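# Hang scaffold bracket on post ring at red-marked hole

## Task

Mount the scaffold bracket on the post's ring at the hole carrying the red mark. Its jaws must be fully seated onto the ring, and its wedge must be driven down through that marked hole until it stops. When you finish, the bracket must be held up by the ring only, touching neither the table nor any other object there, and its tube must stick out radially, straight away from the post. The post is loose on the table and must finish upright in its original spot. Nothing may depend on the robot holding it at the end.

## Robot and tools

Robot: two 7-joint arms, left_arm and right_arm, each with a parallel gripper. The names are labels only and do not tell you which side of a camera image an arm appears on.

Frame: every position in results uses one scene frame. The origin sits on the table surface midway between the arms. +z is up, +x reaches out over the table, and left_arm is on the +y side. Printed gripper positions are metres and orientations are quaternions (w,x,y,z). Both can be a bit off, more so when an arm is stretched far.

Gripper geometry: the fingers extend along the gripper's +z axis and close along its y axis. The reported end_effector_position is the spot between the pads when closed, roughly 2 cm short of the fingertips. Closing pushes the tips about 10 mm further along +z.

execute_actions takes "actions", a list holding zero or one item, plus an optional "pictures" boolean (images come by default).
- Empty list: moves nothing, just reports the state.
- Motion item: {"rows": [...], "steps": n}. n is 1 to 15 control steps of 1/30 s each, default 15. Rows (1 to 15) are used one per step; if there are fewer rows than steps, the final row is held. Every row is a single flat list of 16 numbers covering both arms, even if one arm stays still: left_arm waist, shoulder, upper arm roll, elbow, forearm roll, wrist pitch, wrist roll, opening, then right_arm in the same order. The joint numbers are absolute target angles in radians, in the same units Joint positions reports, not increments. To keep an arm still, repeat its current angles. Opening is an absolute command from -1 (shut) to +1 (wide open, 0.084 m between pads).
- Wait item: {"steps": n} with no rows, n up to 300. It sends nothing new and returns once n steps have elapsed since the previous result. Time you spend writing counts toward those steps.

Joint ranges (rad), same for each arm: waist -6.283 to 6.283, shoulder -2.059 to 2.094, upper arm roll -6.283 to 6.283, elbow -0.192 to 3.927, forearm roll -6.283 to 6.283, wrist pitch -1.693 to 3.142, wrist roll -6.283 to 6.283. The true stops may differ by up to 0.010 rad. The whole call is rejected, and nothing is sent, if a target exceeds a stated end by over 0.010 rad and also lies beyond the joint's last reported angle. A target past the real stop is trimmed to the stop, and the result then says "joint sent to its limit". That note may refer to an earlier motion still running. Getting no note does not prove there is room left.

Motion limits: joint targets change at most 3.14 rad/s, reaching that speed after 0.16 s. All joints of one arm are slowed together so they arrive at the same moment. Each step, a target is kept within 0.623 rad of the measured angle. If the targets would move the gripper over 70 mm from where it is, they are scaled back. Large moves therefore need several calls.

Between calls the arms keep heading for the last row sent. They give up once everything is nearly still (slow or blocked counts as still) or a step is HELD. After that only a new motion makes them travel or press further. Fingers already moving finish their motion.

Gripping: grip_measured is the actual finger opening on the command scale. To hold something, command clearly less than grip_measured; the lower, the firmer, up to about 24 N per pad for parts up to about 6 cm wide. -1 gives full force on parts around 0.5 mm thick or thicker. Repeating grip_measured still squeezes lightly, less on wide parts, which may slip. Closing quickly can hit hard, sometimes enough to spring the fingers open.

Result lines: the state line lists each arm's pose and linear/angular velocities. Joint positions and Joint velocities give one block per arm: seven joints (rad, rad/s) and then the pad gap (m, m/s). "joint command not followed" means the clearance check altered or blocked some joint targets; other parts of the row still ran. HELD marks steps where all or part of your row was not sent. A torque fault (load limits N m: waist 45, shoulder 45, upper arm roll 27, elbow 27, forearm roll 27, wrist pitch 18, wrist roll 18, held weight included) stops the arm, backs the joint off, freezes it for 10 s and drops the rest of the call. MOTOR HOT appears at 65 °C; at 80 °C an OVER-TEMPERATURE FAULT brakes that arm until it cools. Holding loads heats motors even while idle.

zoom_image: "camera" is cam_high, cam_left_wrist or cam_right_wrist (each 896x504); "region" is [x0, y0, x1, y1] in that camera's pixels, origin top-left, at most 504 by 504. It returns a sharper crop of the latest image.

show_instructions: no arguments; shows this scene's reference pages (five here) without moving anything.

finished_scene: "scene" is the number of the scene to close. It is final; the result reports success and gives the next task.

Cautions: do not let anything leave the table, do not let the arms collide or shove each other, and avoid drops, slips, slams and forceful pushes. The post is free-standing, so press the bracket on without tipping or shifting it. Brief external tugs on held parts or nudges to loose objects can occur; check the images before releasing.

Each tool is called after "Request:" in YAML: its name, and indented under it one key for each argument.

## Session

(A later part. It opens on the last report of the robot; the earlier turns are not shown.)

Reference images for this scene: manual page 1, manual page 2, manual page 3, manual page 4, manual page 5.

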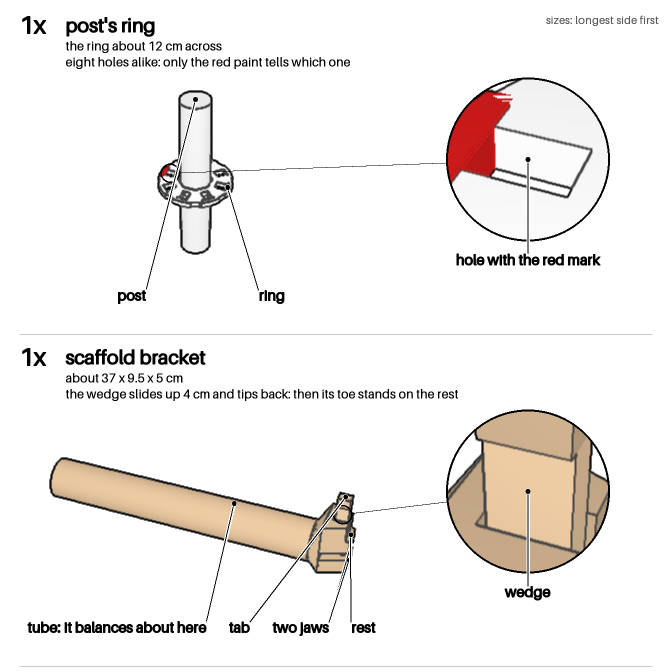

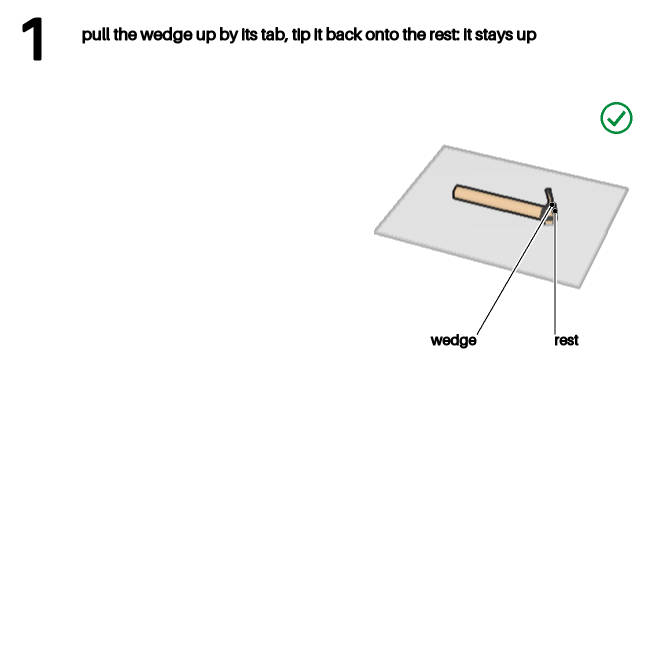

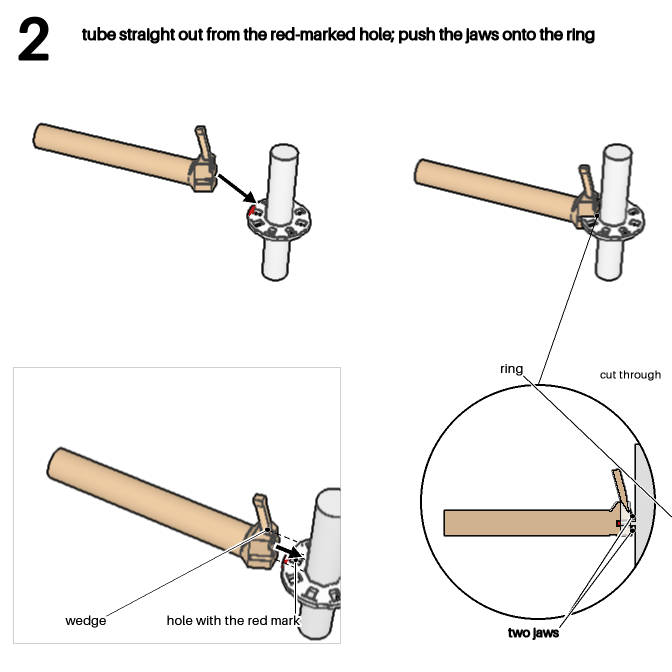

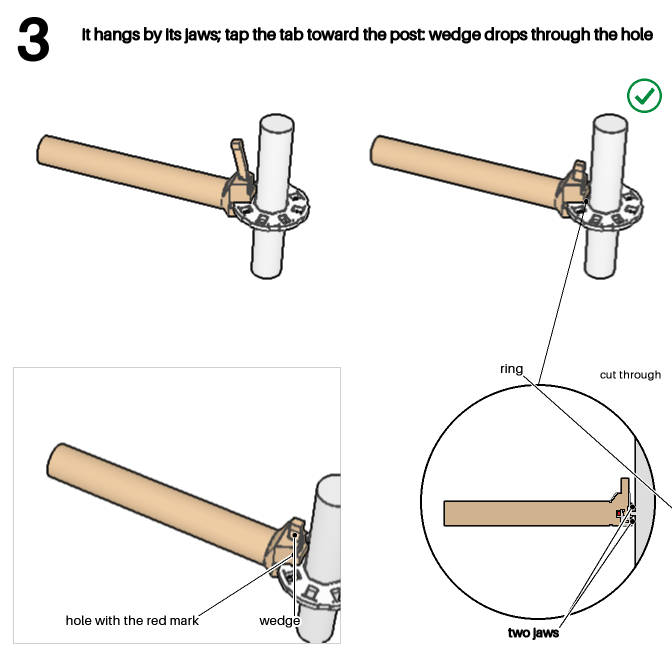

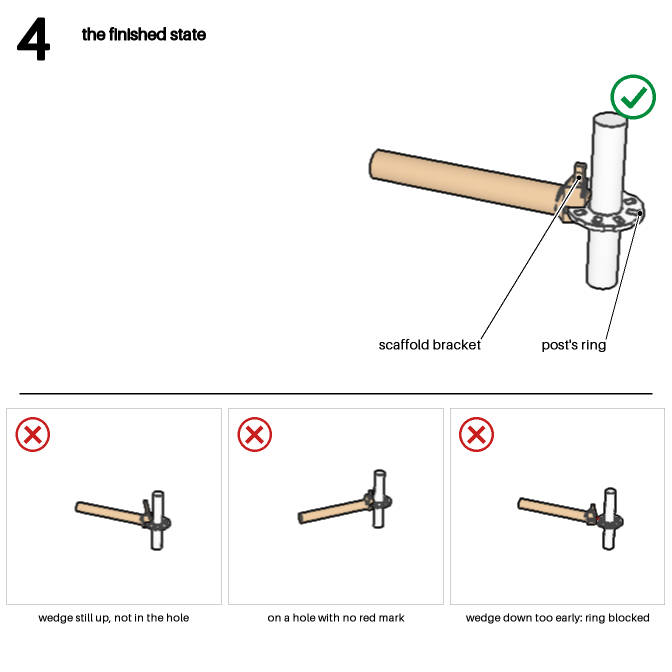

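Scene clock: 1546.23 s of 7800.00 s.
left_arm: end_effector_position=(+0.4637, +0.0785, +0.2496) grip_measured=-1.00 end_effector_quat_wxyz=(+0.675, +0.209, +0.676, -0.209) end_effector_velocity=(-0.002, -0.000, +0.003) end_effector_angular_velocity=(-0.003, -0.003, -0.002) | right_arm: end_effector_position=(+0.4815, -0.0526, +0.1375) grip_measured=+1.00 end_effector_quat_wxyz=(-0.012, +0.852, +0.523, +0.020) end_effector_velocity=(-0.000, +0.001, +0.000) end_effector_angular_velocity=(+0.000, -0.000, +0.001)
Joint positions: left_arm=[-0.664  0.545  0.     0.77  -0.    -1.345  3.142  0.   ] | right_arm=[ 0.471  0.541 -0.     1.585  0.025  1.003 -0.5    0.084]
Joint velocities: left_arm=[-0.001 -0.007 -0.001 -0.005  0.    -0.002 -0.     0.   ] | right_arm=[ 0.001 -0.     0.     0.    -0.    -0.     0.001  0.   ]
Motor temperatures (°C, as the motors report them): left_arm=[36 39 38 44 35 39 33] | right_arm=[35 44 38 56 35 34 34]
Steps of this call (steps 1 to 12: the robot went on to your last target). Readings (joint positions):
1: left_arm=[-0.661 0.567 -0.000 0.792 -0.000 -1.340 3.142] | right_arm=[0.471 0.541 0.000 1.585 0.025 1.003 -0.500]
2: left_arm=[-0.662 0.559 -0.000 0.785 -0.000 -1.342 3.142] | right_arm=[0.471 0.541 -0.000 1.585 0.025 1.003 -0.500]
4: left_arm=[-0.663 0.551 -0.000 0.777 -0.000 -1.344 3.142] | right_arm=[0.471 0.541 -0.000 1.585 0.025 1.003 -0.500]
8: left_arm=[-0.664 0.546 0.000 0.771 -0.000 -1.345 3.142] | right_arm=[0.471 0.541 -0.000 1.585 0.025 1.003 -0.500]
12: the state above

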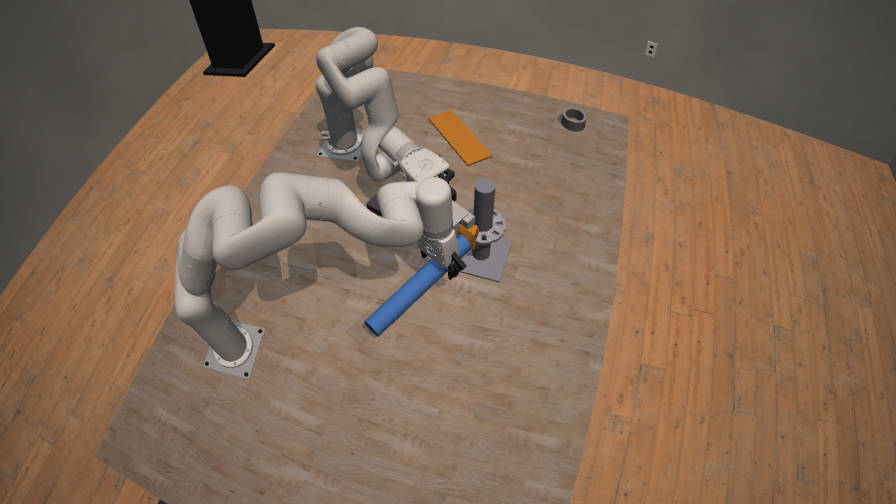

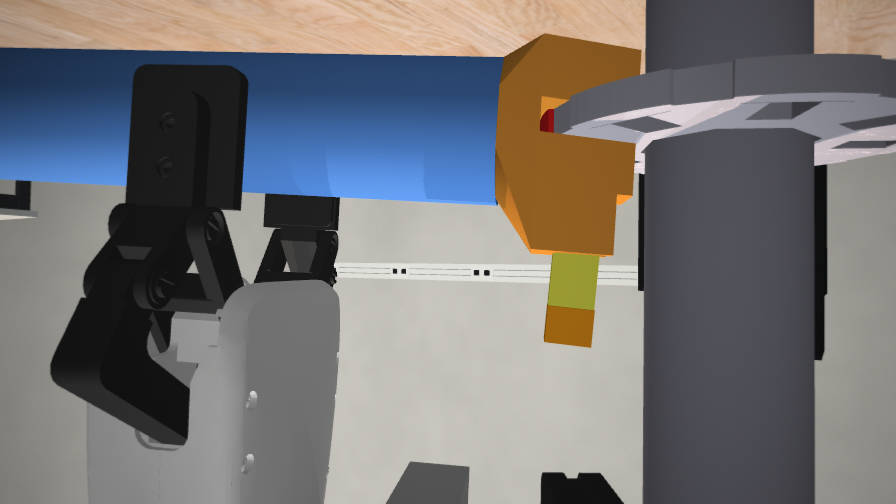

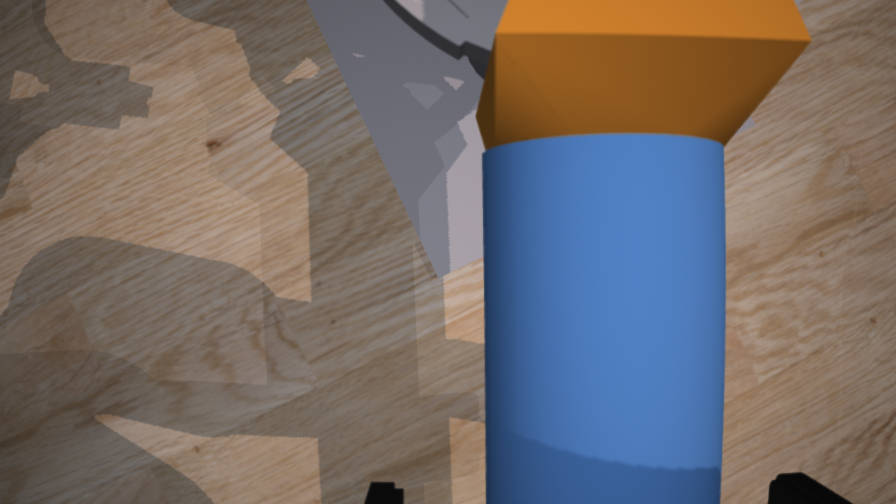

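Request:
execute_actions:
  actions:
    - {"rows":[[-0.664,0.5338,0,0.7439,0,-1.3607,3.1416,-1,0.4712,0.5370,0,1.5950,0.0247,1.0175,-0.4999,1],[-0.664,0.5228,0,0.7139,0,-1.3797,3.1416,-1,0.4712,0.5300,0,1.6110,0.0247,1.0406,-0.4999,1],[-0.664,0.5108,0,0.6839,0,-1.3977,3.1416,-1,0.4712,0.5200,0,1.6340,0.0247,1.0736,-0.4999,1],[-0.664,0.4988,0,0.6539,0,-1.4157,3.1416,-1,0.4712,0.5097,0,1.6575,0.0247,1.1076,-0.4999,1],[-0.664,0.4868,0,0.6239,0,-1.4337,3.1416,-1,0.4712,0.4994,0,1.6811,0.0247,1.1416,-0.4999,1],[-0.664,0.4748,0,0.5939,0,-1.4517,3.1416,-1,0.4712,0.4890,0,1.7046,0.0247,1.1755,-0.4999,1],[-0.664,0.4628,0,0.5639,0,-1.4697,3.1416,-1,0.4712,0.4787,0,1.7282,0.0247,1.2095,-0.4999,1],[-0.664,0.4508,0,0.5339,0,-1.4877,3.1416,-1,0.4712,0.4770,0,1.7600,0.0247,1.2430,-0.4999,1],[-0.664,0.4388,0,0.5039,0,-1.5057,3.1416,-1,0.4712,0.4760,0,1.7940,0.0247,1.2780,-0.4999,1],[-0.664,0.4278,0,0.4750,0,-1.5236,3.1416,-1,0.4712,0.4760,0,1.8280,0.0247,1.3120,-0.4999,1],[-0.664,0.4178,0,0.4500,0,-1.5386,3.1416,-1,0.4712,0.4770,0,1.8620,0.0247,1.3450,-0.4999,1],[-0.664,0.4088,0,0.4274,0,-1.5522,3.1416,-1,0.4712,0.4790,0,1.8960,0.0247,1.3770,-0.4999,1],[-0.664,0.4088,0,0.4274,0,-1.5522,3.1416,-1,0.4712,0.4815,0,1.9300,0.0247,1.4085,-0.4999,1],[-0.664,0.4088,0,0.4274,0,-1.5522,3.1416,-1,0.4712,0.4835,0,1.9520,0.0247,1.4285,-0.4999,1],[-0.664,0.4088,0,0.4274,0,-1.5522,3.1416,-1,0.4712,0.4845,0,1.9654,0.0247,1.4409,-0.4999,1]],"steps":15}
  pictures: false

Request:
execute_actions:
  actions:
    - {"steps":15}

Scene clock: 1597.27 s of 7800.00 s.
left_arm: end_effector_position=(+0.3890, +0.1294, +0.2490) grip_measured=-1.00 end_effector_quat_wxyz=(+0.675, +0.209, +0.676, -0.209) end_effector_velocity=(-0.104, +0.071, +0.002) end_effector_angular_velocity=(+0.005, +0.007, -0.000) | right_arm: end_effector_position=(+0.4828, -0.0500, +0.2688) grip_measured=+1.00 end_effector_quat_wxyz=(-0.013, +0.850, +0.526, +0.022) end_effector_velocity=(-0.008, -0.002, +0.303) end_effector_angular_velocity=(-0.004, +0.013, +0.021)
Joint positions: left_arm=[-0.664  0.422 -0.     0.459 -0.    -1.532  3.142  0.   ] | right_arm=[ 0.471  0.479 -0.     1.866  0.025  1.343 -0.5    0.084]
Joint velocities: left_arm=[-0.001 -0.161 -0.    -0.417 -0.    -0.247  0.     0.   ] | right_arm=[-0.     0.034  0.001  0.917 -0.     0.896  0.001  0.   ]
Motor temperatures (°C, as the motors report them): left_arm=[36 39 38 45 35 39 33] | right_arm=[35 44 38 55 35 34 34]
Steps of this call (steps 1 to 30: the robot went on to your last target; steps 31 to 90: nothing new was sent; then 47.53 s passed at rest; steps 91 to 105: all 15 steps of this action). Readings (joint positions):
91: left_arm=[-0.664 0.544 0.000 0.769 0.000 -1.346 3.142] | right_arm=[0.471 0.541 -0.000 1.585 0.025 1.003 -0.500]
92: left_arm=[-0.664 0.542 0.000 0.766 0.000 -1.348 3.142] | right_arm=[0.471 0.541 -0.000 1.586 0.025 1.006 -0.500]
94: left_arm=[-0.664 0.532 0.000 0.740 0.000 -1.364 3.142] | right_arm=[0.471 0.537 -0.000 1.598 0.025 1.027 -0.500]
98: left_arm=[-0.664 0.495 -0.000 0.643 -0.000 -1.422 3.142] | right_arm=[0.471 0.507 0.000 1.666 0.025 1.121 -0.500]
105: the state above

Scene clock: 1597.77 s of 7800.00 s.
left_arm: end_effector_position=(+0.3811, +0.1348, +0.2500) grip_measured=-1.00 end_effector_quat_wxyz=(+0.676, +0.209, +0.675, -0.209) end_effector_velocity=(-0.001, +0.001, -0.000) end_effector_angular_velocity=(-0.000, +0.001, +0.001) | right_arm: end_effector_position=(+0.4804, -0.0514, +0.2995) grip_measured=+1.00 end_effector_quat_wxyz=(-0.013, +0.850, +0.527, +0.019) end_effector_velocity=(+0.000, +0.001, +0.006) end_effector_angular_velocity=(+0.006, -0.007, +0.000)
Joint positions: left_arm=[-0.664  0.409  0.     0.428  0.    -1.552  3.142  0.   ] | right_arm=[ 0.471  0.485 -0.     1.964  0.025  1.441 -0.5    0.084]
Joint velocities: left_arm=[ 0.001 -0.001 -0.    -0.003  0.    -0.001 -0.001  0.   ] | right_arm=[ 0.001 -0.003 -0.     0.009  0.001  0.004  0.     0.   ]
Motor temperatures (°C, as the motors report them): left_arm=[36 39 38 45 35 39 33] | right_arm=[35 44 38 55 35 34 34]
Steps of this call (steps 1 to 15: the robot went on to your last target). Readings (joint positions):
1: left_arm=[-0.664 0.417 -0.000 0.448 -0.000 -1.538 3.142] | right_arm=[0.471 0.480 0.000 1.895 0.025 1.371 -0.500]
2: left_arm=[-0.664 0.415 -0.000 0.442 -0.000 -1.543 3.142] | right_arm=[0.471 0.481 0.000 1.919 0.025 1.393 -0.500]
4: left_arm=[-0.664 0.412 -0.000 0.435 -0.000 -1.548 3.142] | right_arm=[0.471 0.481 0.000 1.946 0.025 1.419 -0.500]
8: left_arm=[-0.664 0.410 0.000 0.430 0.000 -1.551 3.142] | right_arm=[0.471 0.485 -0.000 1.959 0.025 1.436 -0.500]
15: the state above

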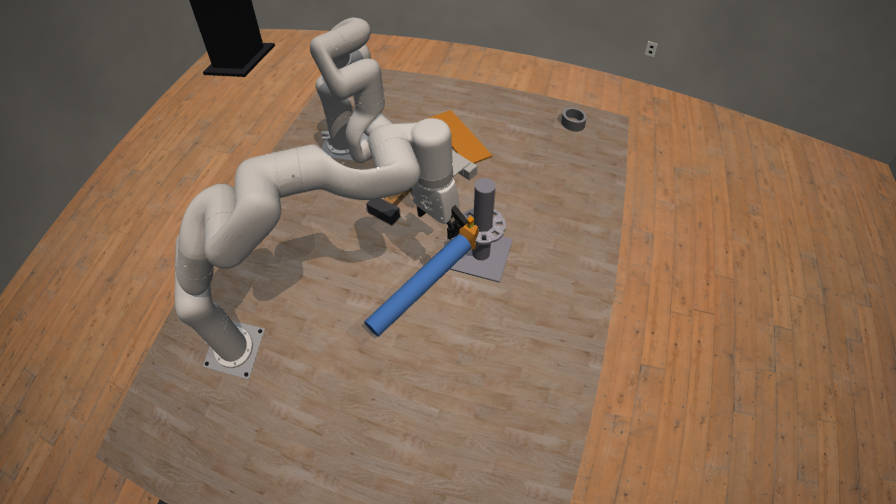

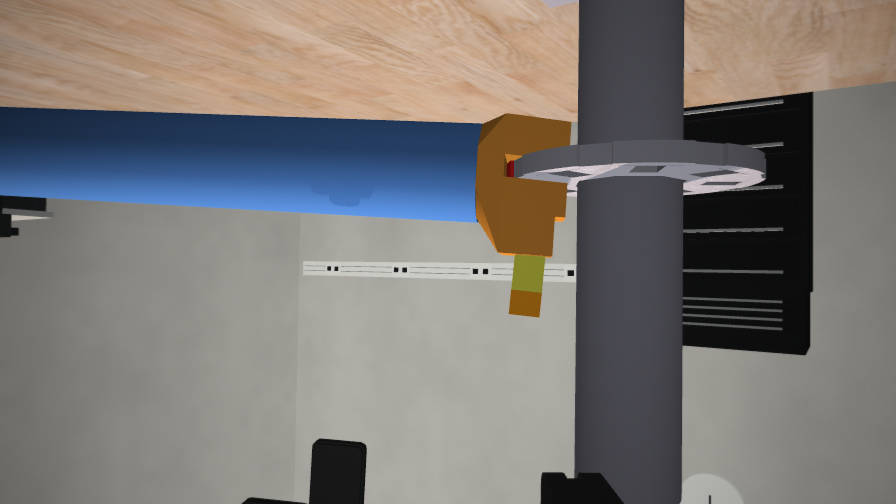

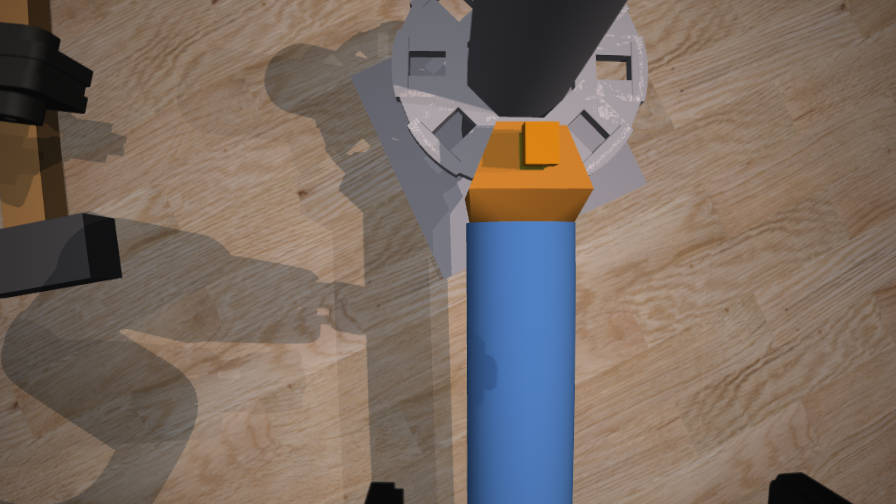

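Request:
finished_scene:
  scene: 2

The scene is finished: the task was done.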